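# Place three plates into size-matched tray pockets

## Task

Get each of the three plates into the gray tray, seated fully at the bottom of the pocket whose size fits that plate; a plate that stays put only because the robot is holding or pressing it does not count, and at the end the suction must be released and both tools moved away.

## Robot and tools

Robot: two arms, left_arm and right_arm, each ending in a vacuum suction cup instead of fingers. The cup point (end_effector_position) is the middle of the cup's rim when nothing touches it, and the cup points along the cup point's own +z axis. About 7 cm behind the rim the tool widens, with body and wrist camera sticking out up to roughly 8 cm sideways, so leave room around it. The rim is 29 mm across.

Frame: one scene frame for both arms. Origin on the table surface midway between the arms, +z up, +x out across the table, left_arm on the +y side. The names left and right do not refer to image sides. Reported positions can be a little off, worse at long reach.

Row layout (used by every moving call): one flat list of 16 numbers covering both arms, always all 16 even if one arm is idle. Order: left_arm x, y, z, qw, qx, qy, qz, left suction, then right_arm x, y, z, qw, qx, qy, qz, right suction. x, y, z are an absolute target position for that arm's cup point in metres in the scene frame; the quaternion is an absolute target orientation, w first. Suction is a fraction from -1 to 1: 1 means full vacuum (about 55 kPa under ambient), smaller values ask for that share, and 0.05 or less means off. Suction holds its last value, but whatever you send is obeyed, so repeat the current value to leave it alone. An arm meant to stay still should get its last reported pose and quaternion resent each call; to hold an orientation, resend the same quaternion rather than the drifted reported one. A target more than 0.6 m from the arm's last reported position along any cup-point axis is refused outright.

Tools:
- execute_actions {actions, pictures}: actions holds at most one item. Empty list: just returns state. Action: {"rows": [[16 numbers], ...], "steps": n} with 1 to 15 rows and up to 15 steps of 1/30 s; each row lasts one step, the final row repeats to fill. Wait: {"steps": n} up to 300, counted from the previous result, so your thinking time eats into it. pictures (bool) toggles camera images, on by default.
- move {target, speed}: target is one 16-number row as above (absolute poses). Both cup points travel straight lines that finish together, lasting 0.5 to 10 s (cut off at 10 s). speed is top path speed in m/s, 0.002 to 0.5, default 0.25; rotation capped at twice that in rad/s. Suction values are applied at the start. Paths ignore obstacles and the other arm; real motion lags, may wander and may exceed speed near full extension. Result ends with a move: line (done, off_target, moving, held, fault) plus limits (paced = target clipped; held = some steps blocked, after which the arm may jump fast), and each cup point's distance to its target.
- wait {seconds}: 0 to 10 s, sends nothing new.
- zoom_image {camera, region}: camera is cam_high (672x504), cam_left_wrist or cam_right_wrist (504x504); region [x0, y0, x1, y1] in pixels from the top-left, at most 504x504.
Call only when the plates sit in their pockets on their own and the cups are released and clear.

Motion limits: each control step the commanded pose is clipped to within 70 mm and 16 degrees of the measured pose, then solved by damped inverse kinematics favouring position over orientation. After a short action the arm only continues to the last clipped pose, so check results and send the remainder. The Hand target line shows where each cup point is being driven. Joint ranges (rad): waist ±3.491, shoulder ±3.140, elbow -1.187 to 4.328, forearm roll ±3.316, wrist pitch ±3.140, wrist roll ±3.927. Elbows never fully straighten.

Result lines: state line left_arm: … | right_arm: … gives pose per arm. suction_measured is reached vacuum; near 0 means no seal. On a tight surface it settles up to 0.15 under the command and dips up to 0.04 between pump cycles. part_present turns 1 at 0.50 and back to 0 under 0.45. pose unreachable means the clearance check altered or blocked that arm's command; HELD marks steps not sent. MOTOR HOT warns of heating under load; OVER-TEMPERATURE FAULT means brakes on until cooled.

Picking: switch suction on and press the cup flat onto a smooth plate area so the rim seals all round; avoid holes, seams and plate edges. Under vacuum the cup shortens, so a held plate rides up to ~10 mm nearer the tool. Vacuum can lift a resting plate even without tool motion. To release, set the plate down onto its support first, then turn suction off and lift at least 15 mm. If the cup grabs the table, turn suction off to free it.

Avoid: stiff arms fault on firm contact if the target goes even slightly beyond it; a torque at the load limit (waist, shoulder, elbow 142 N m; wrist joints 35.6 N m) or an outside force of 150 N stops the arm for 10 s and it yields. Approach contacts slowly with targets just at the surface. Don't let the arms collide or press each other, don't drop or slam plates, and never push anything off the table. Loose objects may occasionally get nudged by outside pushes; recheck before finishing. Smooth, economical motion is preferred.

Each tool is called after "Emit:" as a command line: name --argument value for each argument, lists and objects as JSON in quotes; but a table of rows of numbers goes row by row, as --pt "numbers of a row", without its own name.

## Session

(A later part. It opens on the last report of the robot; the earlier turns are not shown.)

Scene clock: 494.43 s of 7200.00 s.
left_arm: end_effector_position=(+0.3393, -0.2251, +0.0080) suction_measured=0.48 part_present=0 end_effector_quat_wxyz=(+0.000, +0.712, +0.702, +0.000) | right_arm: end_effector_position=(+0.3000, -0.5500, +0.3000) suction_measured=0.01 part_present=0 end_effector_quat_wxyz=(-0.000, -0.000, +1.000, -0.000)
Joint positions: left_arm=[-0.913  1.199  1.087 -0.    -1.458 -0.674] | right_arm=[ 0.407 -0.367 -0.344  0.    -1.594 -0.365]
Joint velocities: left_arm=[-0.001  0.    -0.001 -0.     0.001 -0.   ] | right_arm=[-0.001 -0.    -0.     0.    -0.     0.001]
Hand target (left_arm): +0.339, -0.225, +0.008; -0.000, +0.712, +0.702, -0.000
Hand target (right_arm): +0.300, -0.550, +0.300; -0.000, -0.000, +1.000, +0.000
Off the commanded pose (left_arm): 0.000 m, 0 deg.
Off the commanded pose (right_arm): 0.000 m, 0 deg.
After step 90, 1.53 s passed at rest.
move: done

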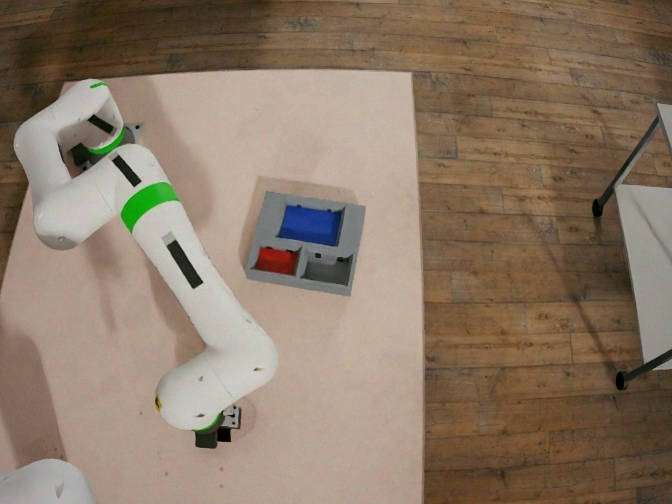

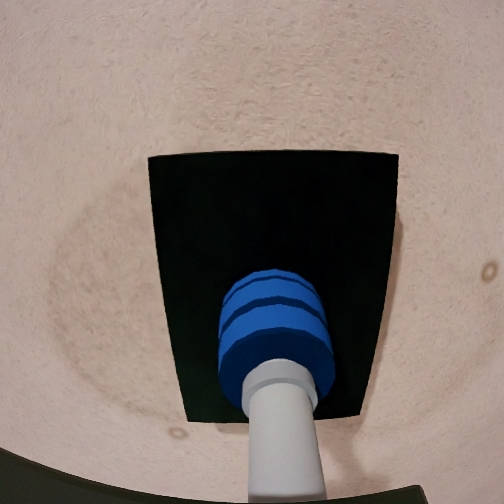

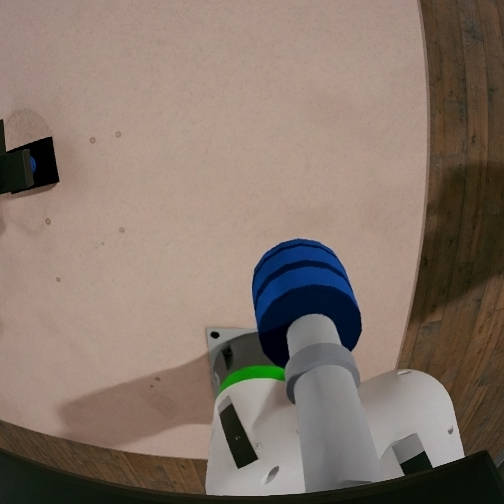

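Emit:
move --target '[0.36,-0.17,0.075,0,0.65,0.76,0,1,0.30,-0.55,0.3,0,0,1,0,0]' --speed 0.15

Emit:
move --target '[0.5665,0.137,0.07,0,0.0976,0.9952,0,1,0.30,-0.55,0.3,0,0,1,0,0]' --speed 0.3

Emit:
move --target '[0.5665,0.137,0.034,0,0.0976,0.9952,0,1,0.30,-0.55,0.3,0,0,1,0,0]' --speed 0.05

Scene clock: 504.50 s of 7200.00 s.
left_arm: end_effector_position=(+0.3600, -0.1699, +0.0749) suction_measured=0.98 part_present=1 end_effector_quat_wxyz=(-0.000, +0.650, +0.760, +0.000) | right_arm: end_effector_position=(+0.3000, -0.5500, +0.3000) suction_measured=0.01 part_present=0 end_effector_quat_wxyz=(+0.000, -0.000, +1.000, +0.000)
Joint positions: left_arm=[-0.848  1.     0.874 -0.    -1.445 -0.569] | right_arm=[ 0.407 -0.367 -0.344 -0.    -1.594 -0.365]
Joint velocities: left_arm=[ 0.002 -0.002 -0.002  0.     0.001  0.001] | right_arm=[-0.001  0.    -0.    -0.     0.001 -0.   ]
Hand target (left_arm): +0.360, -0.170, +0.075; -0.000, +0.650, +0.760, +0.000
Hand target (right_arm): +0.300, -0.550, +0.300; -0.000, -0.000, +1.000, +0.000
Off the commanded pose (left_arm): 0.000 m, 0 deg.
Off the commanded pose (right_arm): 0.000 m, 0 deg.
move: done

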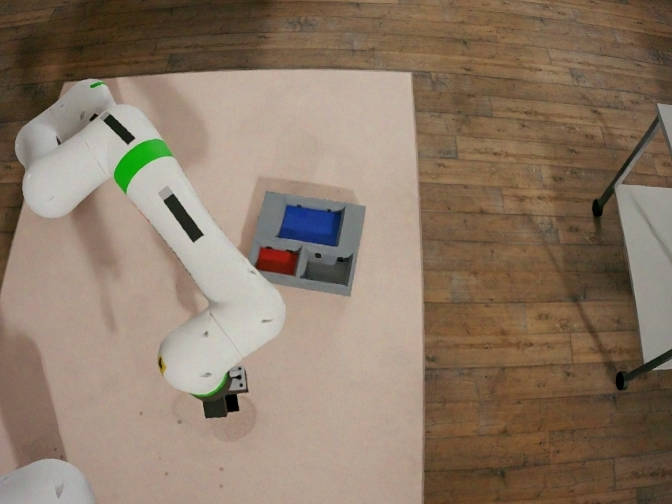

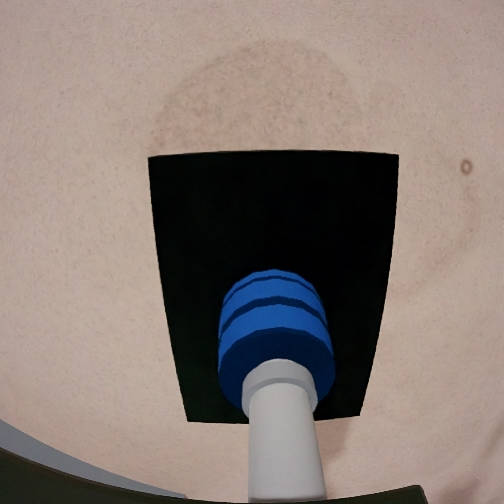

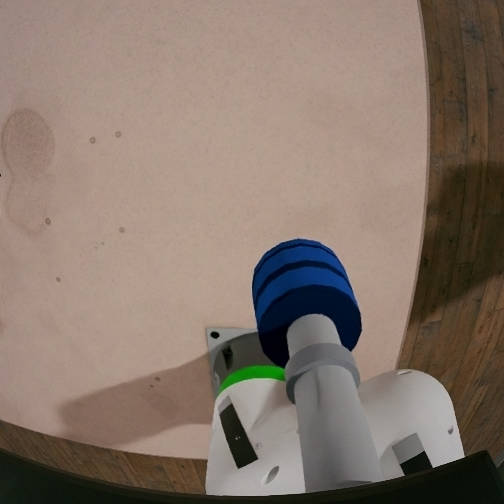

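Scene clock: 506.93 s of 7200.00 s.
left_arm: end_effector_position=(+0.5668, +0.1370, +0.0698) suction_measured=0.98 part_present=1 end_effector_quat_wxyz=(-0.000, +0.098, +0.995, +0.001) | right_arm: end_effector_position=(+0.3000, -0.5500, +0.3000) suction_measured=0.01 part_present=0 end_effector_quat_wxyz=(-0.000, +0.000, +1.000, +0.000)
Joint positions: left_arm=[-0.341  0.797  0.504 -0.001 -1.279  0.144] | right_arm=[ 0.407 -0.367 -0.344 -0.    -1.594 -0.365]
Joint velocities: left_arm=[ 0.001 -0.     0.001 -0.    -0.     0.001] | right_arm=[ 0.001 -0.    -0.     0.001 -0.001 -0.001]
Hand target (left_arm): +0.567, +0.137, +0.070; -0.000, +0.098, +0.995, +0.001
Hand target (right_arm): +0.300, -0.550, +0.300; -0.000, +0.000, +1.000, +0.000
Off the commanded pose (left_arm): 0.000 m, 0 deg.
Off the commanded pose (right_arm): 0.000 m, 0 deg.
move: done

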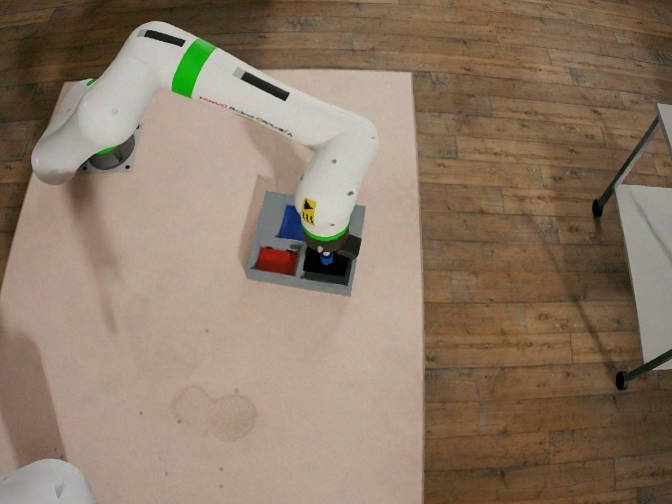

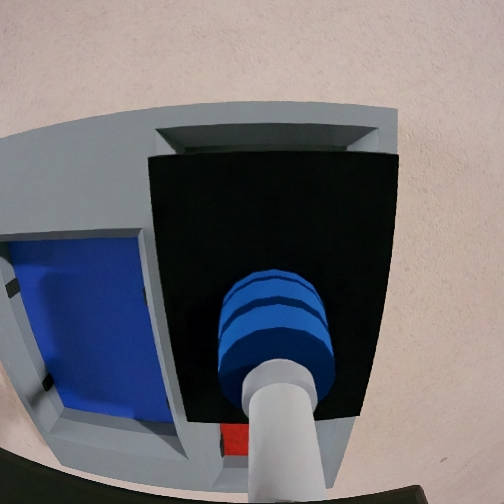

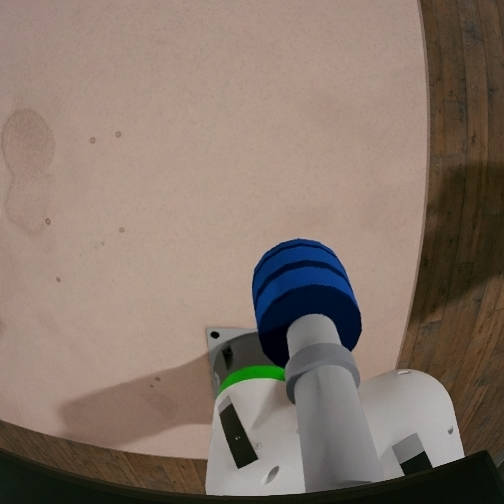

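Scene clock: 507.93 s of 7200.00 s.
left_arm: end_effector_position=(+0.5666, +0.1369, +0.0340) suction_measured=1.00 part_present=1 end_effector_quat_wxyz=(+0.000, +0.098, +0.995, -0.000) | right_arm: end_effector_position=(+0.3000, -0.5500, +0.3000) suction_measured=0.01 part_present=0 end_effector_quat_wxyz=(-0.000, -0.000, +1.000, +0.000)
Joint positions: left_arm=[-0.341  0.827  0.468  0.    -1.212  0.143] | right_arm=[ 0.407 -0.367 -0.344 -0.    -1.594 -0.365]
Joint velocities: left_arm=[ 0.001  0.001  0.    -0.     0.    -0.   ] | right_arm=[-0.    -0.     0.001 -0.     0.    -0.   ]
Hand target (left_arm): +0.567, +0.137, +0.034; -0.000, +0.098, +0.995, -0.000
Hand target (right_arm): +0.300, -0.550, +0.300; -0.000, -0.000, +1.000, +0.000
Off the commanded pose (left_arm): 0.000 m, 0 deg.
Off the commanded pose (right_arm): 0.000 m, 0 deg.
move: done

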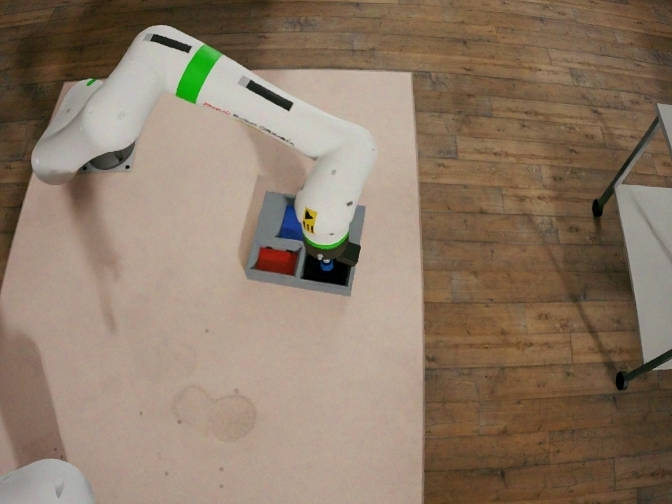

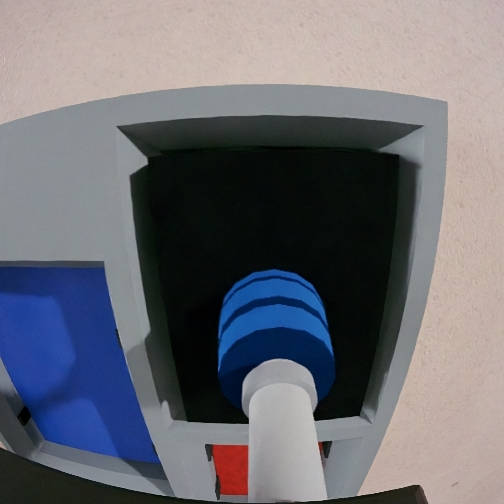

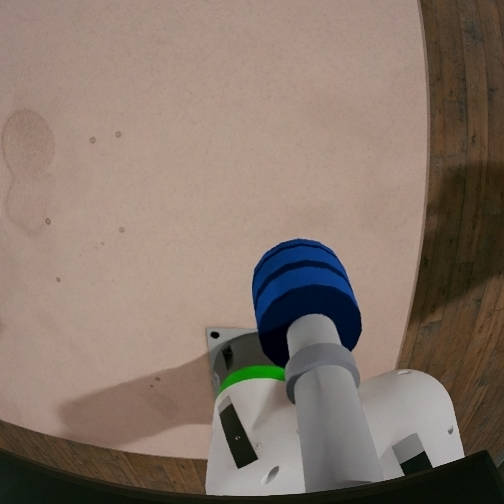

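Emit:
move --target '[0.567,0.1377,0.029,0,0.0985,0.9951,0,1,0.30,-0.55,0.3,0,0,1,0,0]' --speed 0.015

Emit:
move --target '[0.567,0.1377,0.017,0,0.0985,0.9951,0,1,0.30,-0.55,0.3,0,0,1,0,0]' --speed 0.012

Scene clock: 519.73 s of 7200.00 s.
left_arm: end_effector_position=(+0.5670, +0.1377, +0.0290) suction_measured=0.96 part_present=1 end_effector_quat_wxyz=(+0.000, +0.099, +0.995, +0.000) | right_arm: end_effector_position=(+0.3000, -0.5500, +0.3000) suction_measured=0.01 part_present=0 end_effector_quat_wxyz=(+0.000, +0.000, +1.000, +0.000)
Joint positions: left_arm=[-0.34   0.832  0.464 -0.    -1.203  0.14 ] | right_arm=[ 0.407 -0.367 -0.344 -0.    -1.594 -0.365]
Joint velocities: left_arm=[-0.001  0.     0.    -0.     0.    -0.   ] | right_arm=[ 0.001 -0.    -0.    -0.001 -0.001 -0.001]
Hand target (left_arm): +0.567, +0.138, +0.029; -0.000, +0.099, +0.995, -0.000
Hand target (right_arm): +0.300, -0.550, +0.300; +0.000, -0.000, +1.000, +0.000
Off the commanded pose (left_arm): 0.000 m, 0 deg.
Off the commanded pose (right_arm): 0.000 m, 0 deg.
move: done

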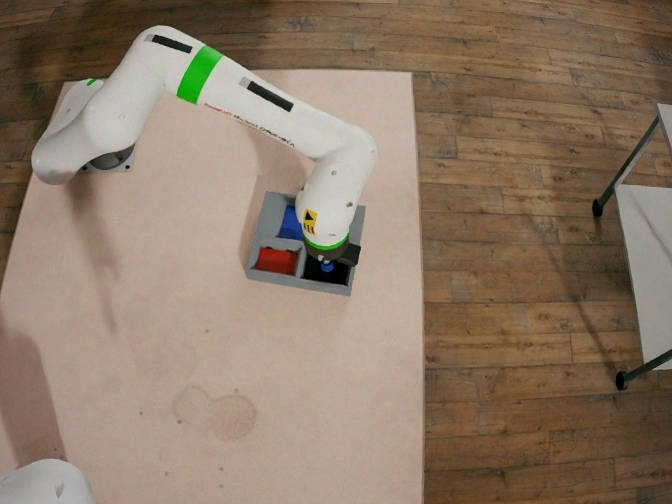

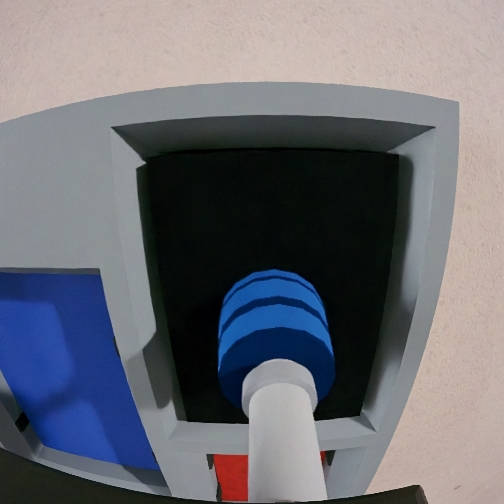

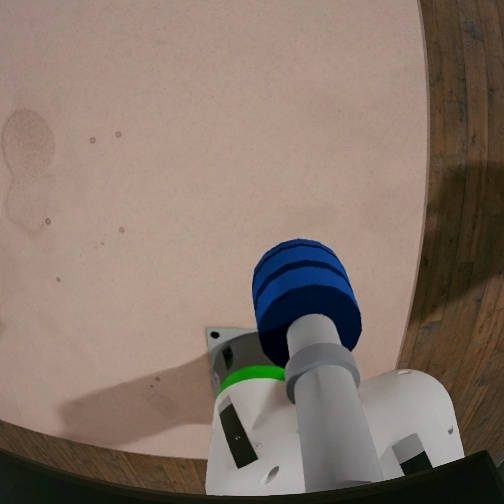

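Scene clock: 520.97 s of 7200.00 s.
left_arm: end_effector_position=(+0.5670, +0.1377, +0.0170) suction_measured=0.99 part_present=1 end_effector_quat_wxyz=(+0.000, +0.099, +0.995, +0.000) | right_arm: end_effector_position=(+0.3000, -0.5500, +0.3000) suction_measured=0.01 part_present=0 end_effector_quat_wxyz=(-0.000, +0.000, +1.000, +0.000)
Joint positions: left_arm=[-0.34   0.844  0.456 -0.    -1.182  0.14 ] | right_arm=[ 0.407 -0.367 -0.344 -0.    -1.594 -0.365]
Joint velocities: left_arm=[-0.002  0.    -0.    -0.    -0.    -0.   ] | right_arm=[ 0.001  0.     0.     0.001  0.001 -0.001]
Hand target (left_arm): +0.567, +0.138, +0.017; -0.000, +0.099, +0.995, -0.000
Hand target (right_arm): +0.300, -0.550, +0.300; -0.000, -0.000, +1.000, +0.000
Off the commanded pose (left_arm): 0.000 m, 0 deg.
Off the commanded pose (right_arm): 0.000 m, 0 deg.
move: done

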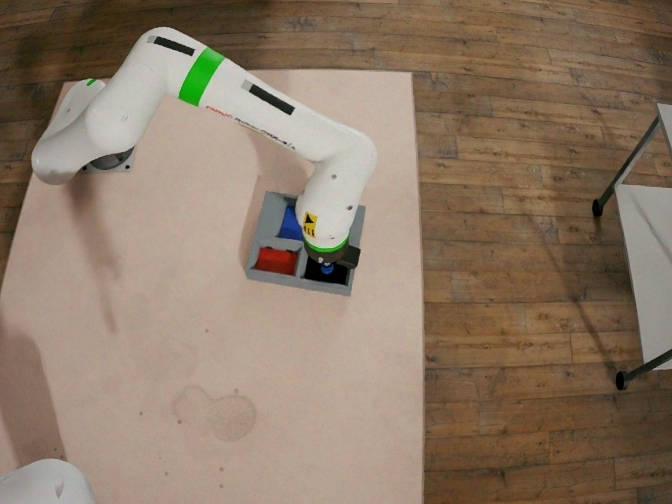

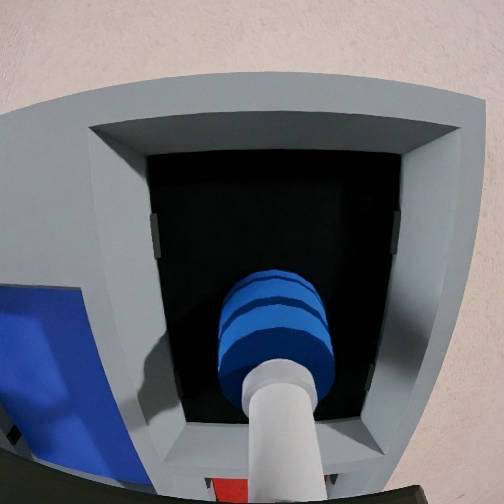

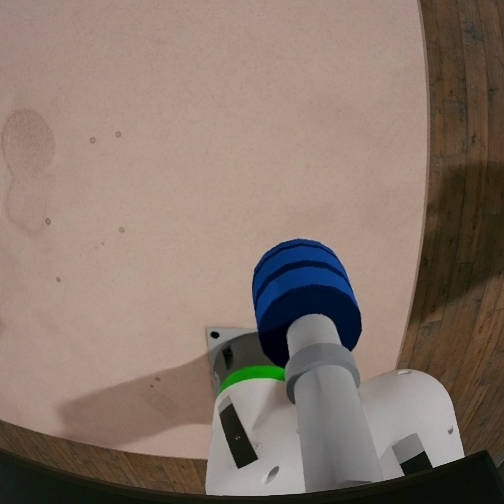

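Emit:
move --target '[0.567,0.1377,0.0072,0,0.0985,0.9951,0,1,0.30,-0.55,0.3,0,0,1,0,0]' --speed 0.01

Emit:
zoom_image --camera "cam_left_wrist" --region '[260, 130, 440, 310]'

Emit:
move --target '[0.567,0.1377,0.0062,0,0.0985,0.9951,0,1,0.30,-0.55,0.3,0,0,1,0,0]' --speed 0.003

Emit:
zoom_image --camera "cam_left_wrist" --region '[260, 130, 440, 310]'

Scene clock: 532.27 s of 7200.00 s.
left_arm: end_effector_position=(+0.5670, +0.1377, +0.0072) suction_measured=0.96 part_present=1 end_effector_quat_wxyz=(+0.000, +0.099, +0.995, -0.000) | right_arm: end_effector_position=(+0.3000, -0.5500, +0.3000) suction_measured=0.01 part_present=0 end_effector_quat_wxyz=(-0.000, +0.000, +1.000, -0.000)
Joint positions: left_arm=[-0.34   0.854  0.449  0.    -1.166  0.14 ] | right_arm=[ 0.407 -0.367 -0.344  0.    -1.594 -0.365]
Joint velocities: left_arm=[-0.     0.    -0.001  0.     0.    -0.   ] | right_arm=[-0.001 -0.     0.     0.001  0.    -0.   ]
Hand target (left_arm): +0.567, +0.138, +0.007; -0.000, +0.099, +0.995, -0.000
Hand target (right_arm): +0.300, -0.550, +0.300; -0.000, -0.000, +1.000, +0.000
Off the commanded pose (left_arm): 0.000 m, 0 deg.
Off the commanded pose (right_arm): 0.000 m, 0 deg.
move: done

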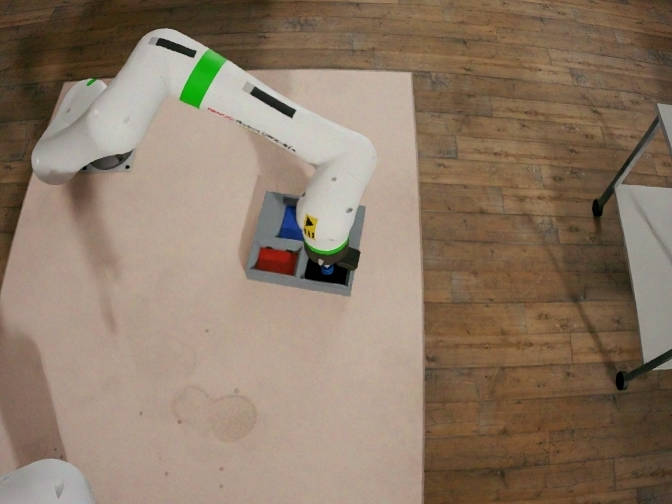

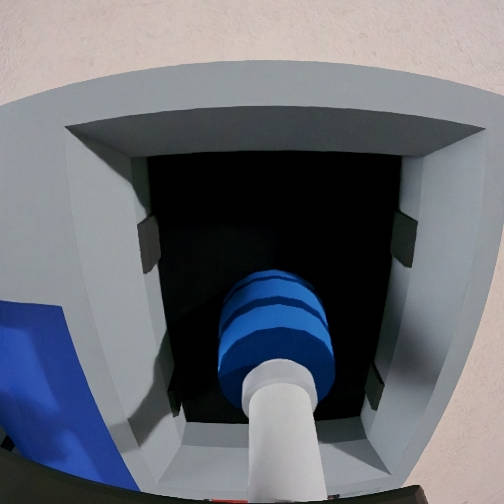

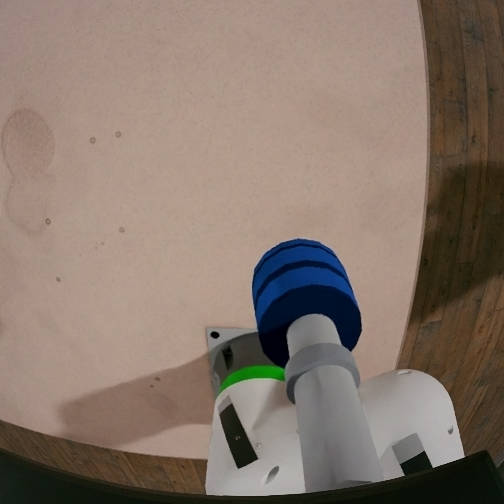

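Region (260, 130, 440, 310) of cam_left_wrist's 504x504 image, scaled by 2.800, with more detail than that image has.

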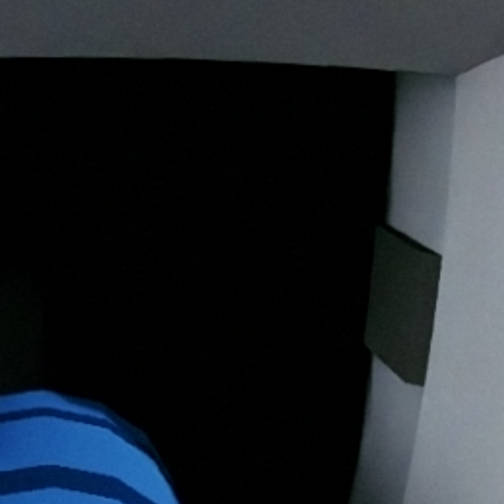

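Scene clock: 532.97 s of 7200.00 s.
left_arm: end_effector_position=(+0.5670, +0.1377, +0.0062) suction_measured=1.00 part_present=1 end_effector_quat_wxyz=(-0.000, +0.099, +0.995, -0.000) | right_arm: end_effector_position=(+0.3000, -0.5500, +0.3000) suction_measured=0.01 part_present=0 end_effector_quat_wxyz=(+0.000, +0.000, +1.000, +0.000)
Joint positions: left_arm=[-0.34   0.855  0.448  0.    -1.164  0.14 ] | right_arm=[ 0.407 -0.367 -0.344 -0.    -1.594 -0.365]
Joint velocities: left_arm=[-0.001  0.001 -0.001 -0.    -0.     0.   ] | right_arm=[-0.001  0.     0.     0.001 -0.     0.   ]
Hand target (left_arm): +0.567, +0.138, +0.006; -0.000, +0.099, +0.995, -0.000
Hand target (right_arm): +0.300, -0.550, +0.300; -0.000, -0.000, +1.000, +0.000
Off the commanded pose (left_arm): 0.000 m, 0 deg.
Off the commanded pose (right_arm): 0.000 m, 0 deg.
move: done

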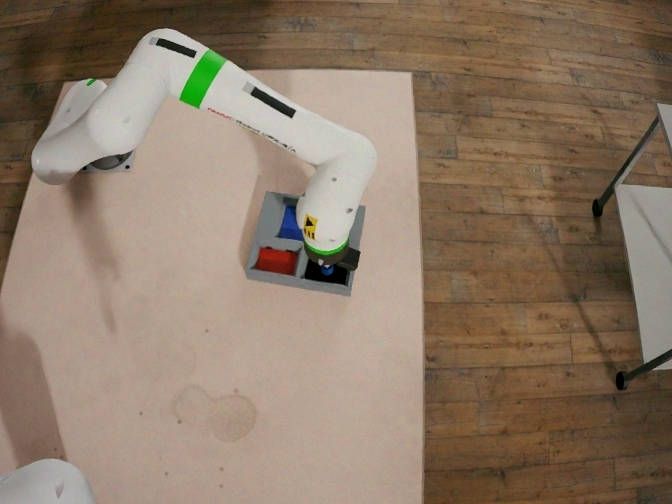

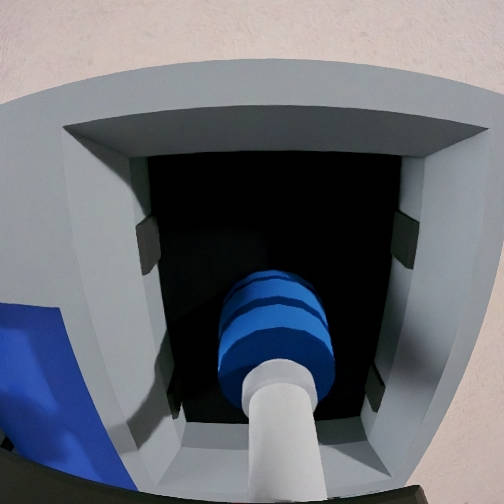

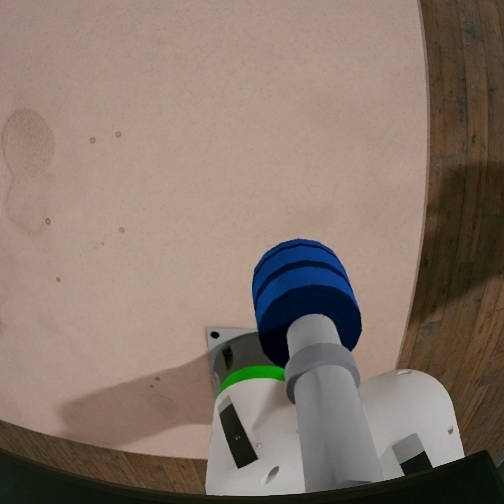

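Region (260, 130, 440, 310) of cam_left_wrist's 504x504 image, scaled by 2.800, with more detail than that image has.

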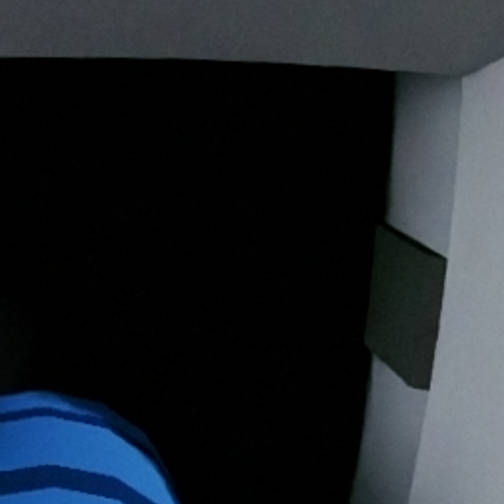

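Emit:
move --target '[0.567,0.1377,0.0052,0,0.0985,0.9951,0,1,0.30,-0.55,0.3,0,0,1,0,0]' --speed 0.003

Emit:
zoom_image --camera "cam_left_wrist" --region '[260, 130, 440, 310]'

Scene clock: 538.27 s of 7200.00 s.
left_arm: end_effector_position=(+0.5670, +0.1377, +0.0053) suction_measured=0.99 part_present=1 end_effector_quat_wxyz=(+0.000, +0.099, +0.995, -0.000) | right_arm: end_effector_position=(+0.3000, -0.5500, +0.3000) suction_measured=0.01 part_present=0 end_effector_quat_wxyz=(+0.000, +0.000, +1.000, +0.000)
Joint positions: left_arm=[-0.34   0.856  0.448  0.    -1.162  0.14 ] | right_arm=[ 0.407 -0.367 -0.344 -0.    -1.594 -0.365]
Joint velocities: left_arm=[-0.     0.001  0.001 -0.    -0.001  0.   ] | right_arm=[-0.001  0.     0.     0.001  0.    -0.   ]
Hand target (left_arm): +0.567, +0.138, +0.005; -0.000, +0.099, +0.995, -0.000
Hand target (right_arm): +0.300, -0.550, +0.300; -0.000, +0.000, +1.000, +0.000
Off the commanded pose (left_arm): 0.000 m, 0 deg.
Off the commanded pose (right_arm): 0.000 m, 0 deg.
move: done

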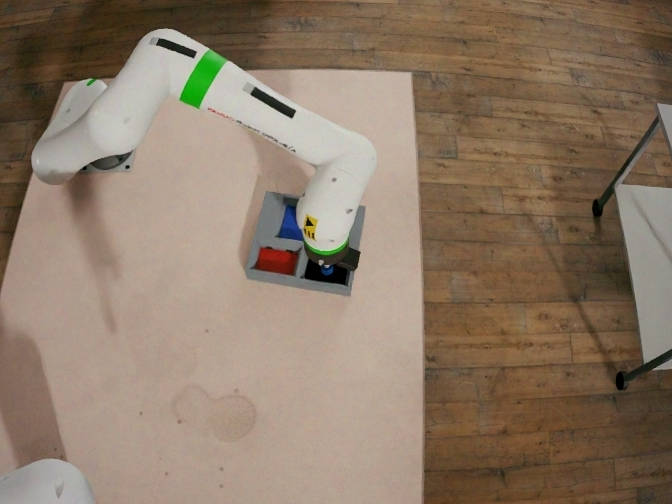

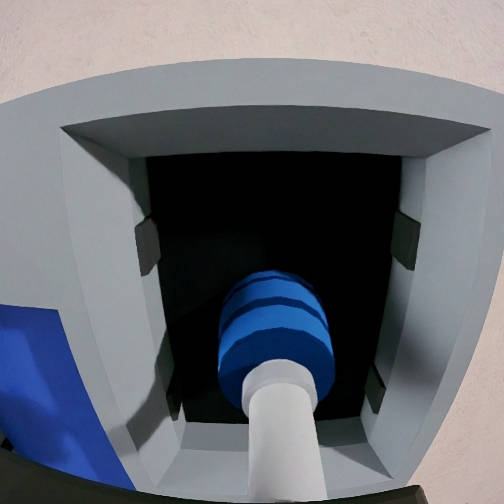

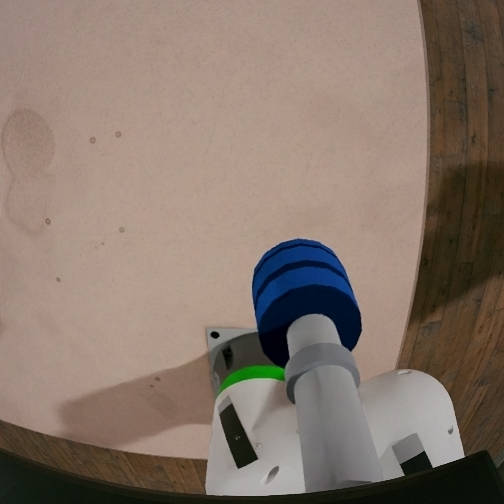

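Region (260, 130, 440, 310) of cam_left_wrist's 504x504 image, scaled by 2.800, with more detail than that image has.

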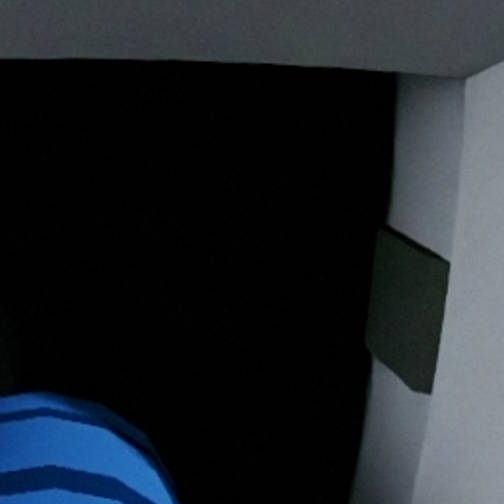

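Bottomed. Release and clear.

Emit:
execute_actions --actions '[{"rows":[[0.567,0.1377,0.0052,0,0.0985,0.9951,0,0,0.30,-0.55,0.3,0,0,1,0,0]],"steps":6}]' --pictures false

Emit:
move --target '[0.567,0.1377,0.07,0,0.0985,0.9951,0,0,0.30,-0.55,0.3,0,0,1,0,0]' --speed 0.15

Emit:
move --target '[0.42,0.35,0.28,0,0.0985,0.9951,0,0,0.30,-0.55,0.3,0,0,1,0,0]' --speed 0.35

Scene clock: 545.77 s of 7200.00 s.
left_arm: end_effector_position=(+0.5670, +0.1377, +0.0052) suction_measured=0.00 part_present=0 end_effector_quat_wxyz=(-0.000, +0.099, +0.995, -0.000) | right_arm: end_effector_position=(+0.3000, -0.5500, +0.3000) suction_measured=0.01 part_present=0 end_effector_quat_wxyz=(+0.000, -0.000, +1.000, +0.000)
Joint positions: left_arm=[-0.34   0.856  0.448  0.    -1.162  0.14 ] | right_arm=[ 0.407 -0.367 -0.344 -0.    -1.594 -0.365]
Joint velocities: left_arm=[-0.001  0.    -0.001 -0.     0.001 -0.   ] | right_arm=[-0.001  0.    -0.     0.    -0.     0.001]
Hand target (left_arm): +0.567, +0.138, +0.005; -0.000, +0.099, +0.995, -0.000
Hand target (right_arm): +0.300, -0.550, +0.300; -0.000, -0.000, +1.000, +0.000
Off the commanded pose (left_arm): 0.000 m, 0 deg.
Off the commanded pose (right_arm): 0.000 m, 0 deg.
Steps of this call (steps 1 to 219: nothing new was sent; steps 220 to 225: all 6 steps of this action). Readings (end_effector_position | what the end effector reports):
220: left_arm (+0.5670, +0.1377, +0.0052) | right_arm (+0.3000, -0.5500, +0.3000) | left_arm suction_measured=0.29 part_present=0 | right_arm suction_measured=0.01 part_present=0
221: left_arm (+0.5670, +0.1377, +0.0052) | right_arm (+0.3000, -0.5500, +0.3000) | left_arm suction_measured=0.00 part_present=0 | right_arm suction_measured=0.01 part_present=0
223: left_arm (+0.5670, +0.1377, +0.0052) | right_arm (+0.3000, -0.5500, +0.3000) | left_arm suction_measured=0.00 part_present=0 | right_arm suction_measured=0.01 part_present=0
225: the state above

Scene clock: 546.80 s of 7200.00 s.
left_arm: end_effector_position=(+0.5668, +0.1378, +0.0700) suction_measured=0.00 part_present=0 end_effector_quat_wxyz=(-0.000, +0.098, +0.995, +0.000) | right_arm: end_effector_position=(+0.3000, -0.5500, +0.3000) suction_measured=0.01 part_present=0 end_effector_quat_wxyz=(-0.000, +0.000, +1.000, +0.000)
Joint positions: left_arm=[-0.34   0.795  0.5   -0.    -1.277  0.141] | right_arm=[ 0.407 -0.367 -0.344 -0.    -1.594 -0.365]
Joint velocities: left_arm=[ 0.001 -0.001  0.001 -0.001 -0.001  0.001] | right_arm=[ 0.     0.     0.    -0.    -0.001 -0.   ]
Hand target (left_arm): +0.567, +0.138, +0.070; +0.000, +0.098, +0.995, +0.000
Hand target (right_arm): +0.300, -0.550, +0.300; -0.000, +0.000, +1.000, +0.000
Off the commanded pose (left_arm): 0.000 m, 0 deg.
Off the commanded pose (right_arm): 0.000 m, 0 deg.
move: done

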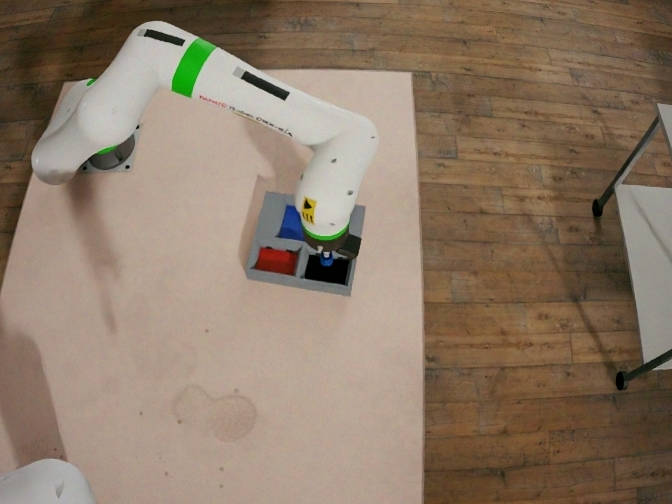

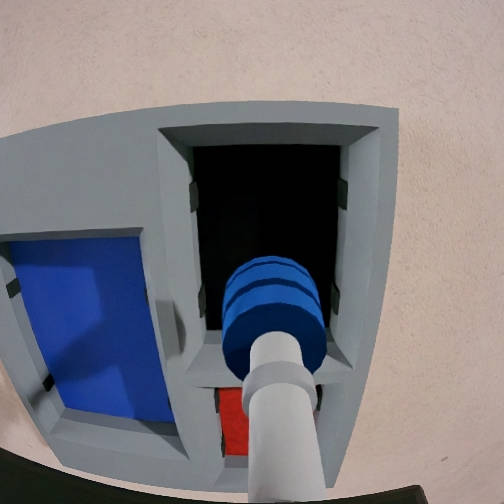

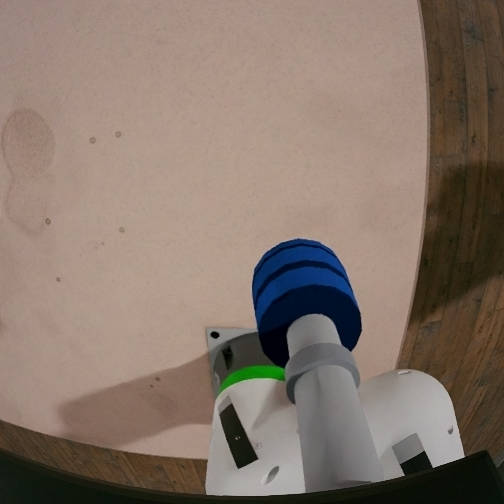

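Scene clock: 548.27 s of 7200.00 s.
left_arm: end_effector_position=(+0.4194, +0.3504, +0.2795) suction_measured=0.00 part_present=0 end_effector_quat_wxyz=(-0.000, +0.098, +0.995, +0.000) | right_arm: end_effector_position=(+0.3000, -0.5500, +0.3000) suction_measured=0.01 part_present=0 end_effector_quat_wxyz=(-0.000, -0.000, +1.000, +0.000)
Joint positions: left_arm=[-0.031  0.121  0.04  -0.001 -1.49  -0.168] | right_arm=[ 0.407 -0.367 -0.344 -0.    -1.594 -0.365]
Joint velocities: left_arm=[ 0.001 -0.001 -0.001  0.     0.001 -0.001] | right_arm=[-0.001 -0.     0.    -0.001  0.001 -0.   ]
Hand target (left_arm): +0.419, +0.350, +0.280; -0.000, +0.098, +0.995, +0.000
Hand target (right_arm): +0.300, -0.550, +0.300; -0.000, -0.000, +1.000, +0.000
Off the commanded pose (left_arm): 0.001 m, 0 deg.
Off the commanded pose (right_arm): 0.000 m, 0 deg.
move: done

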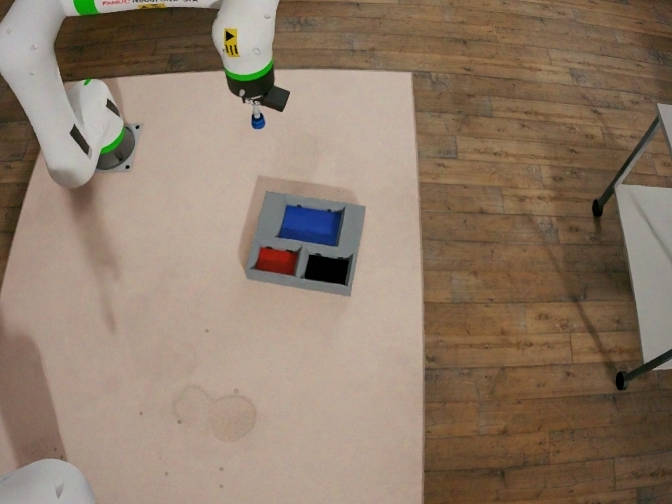

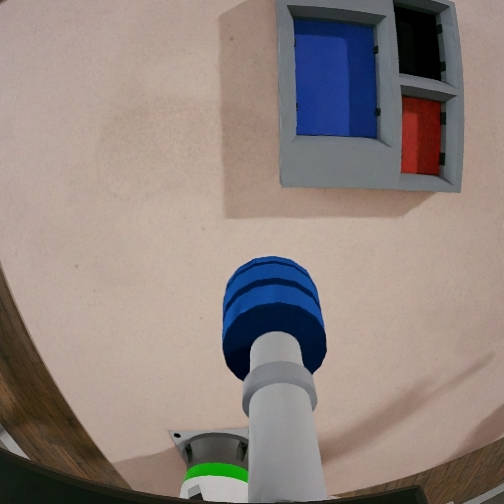

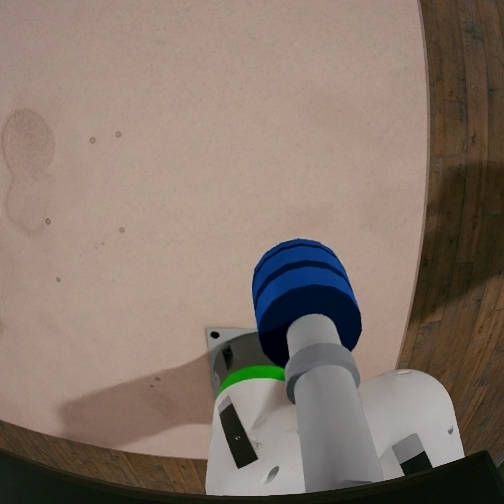

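Emit:
finished_scene --scene 1

The scene is finished: the task was done.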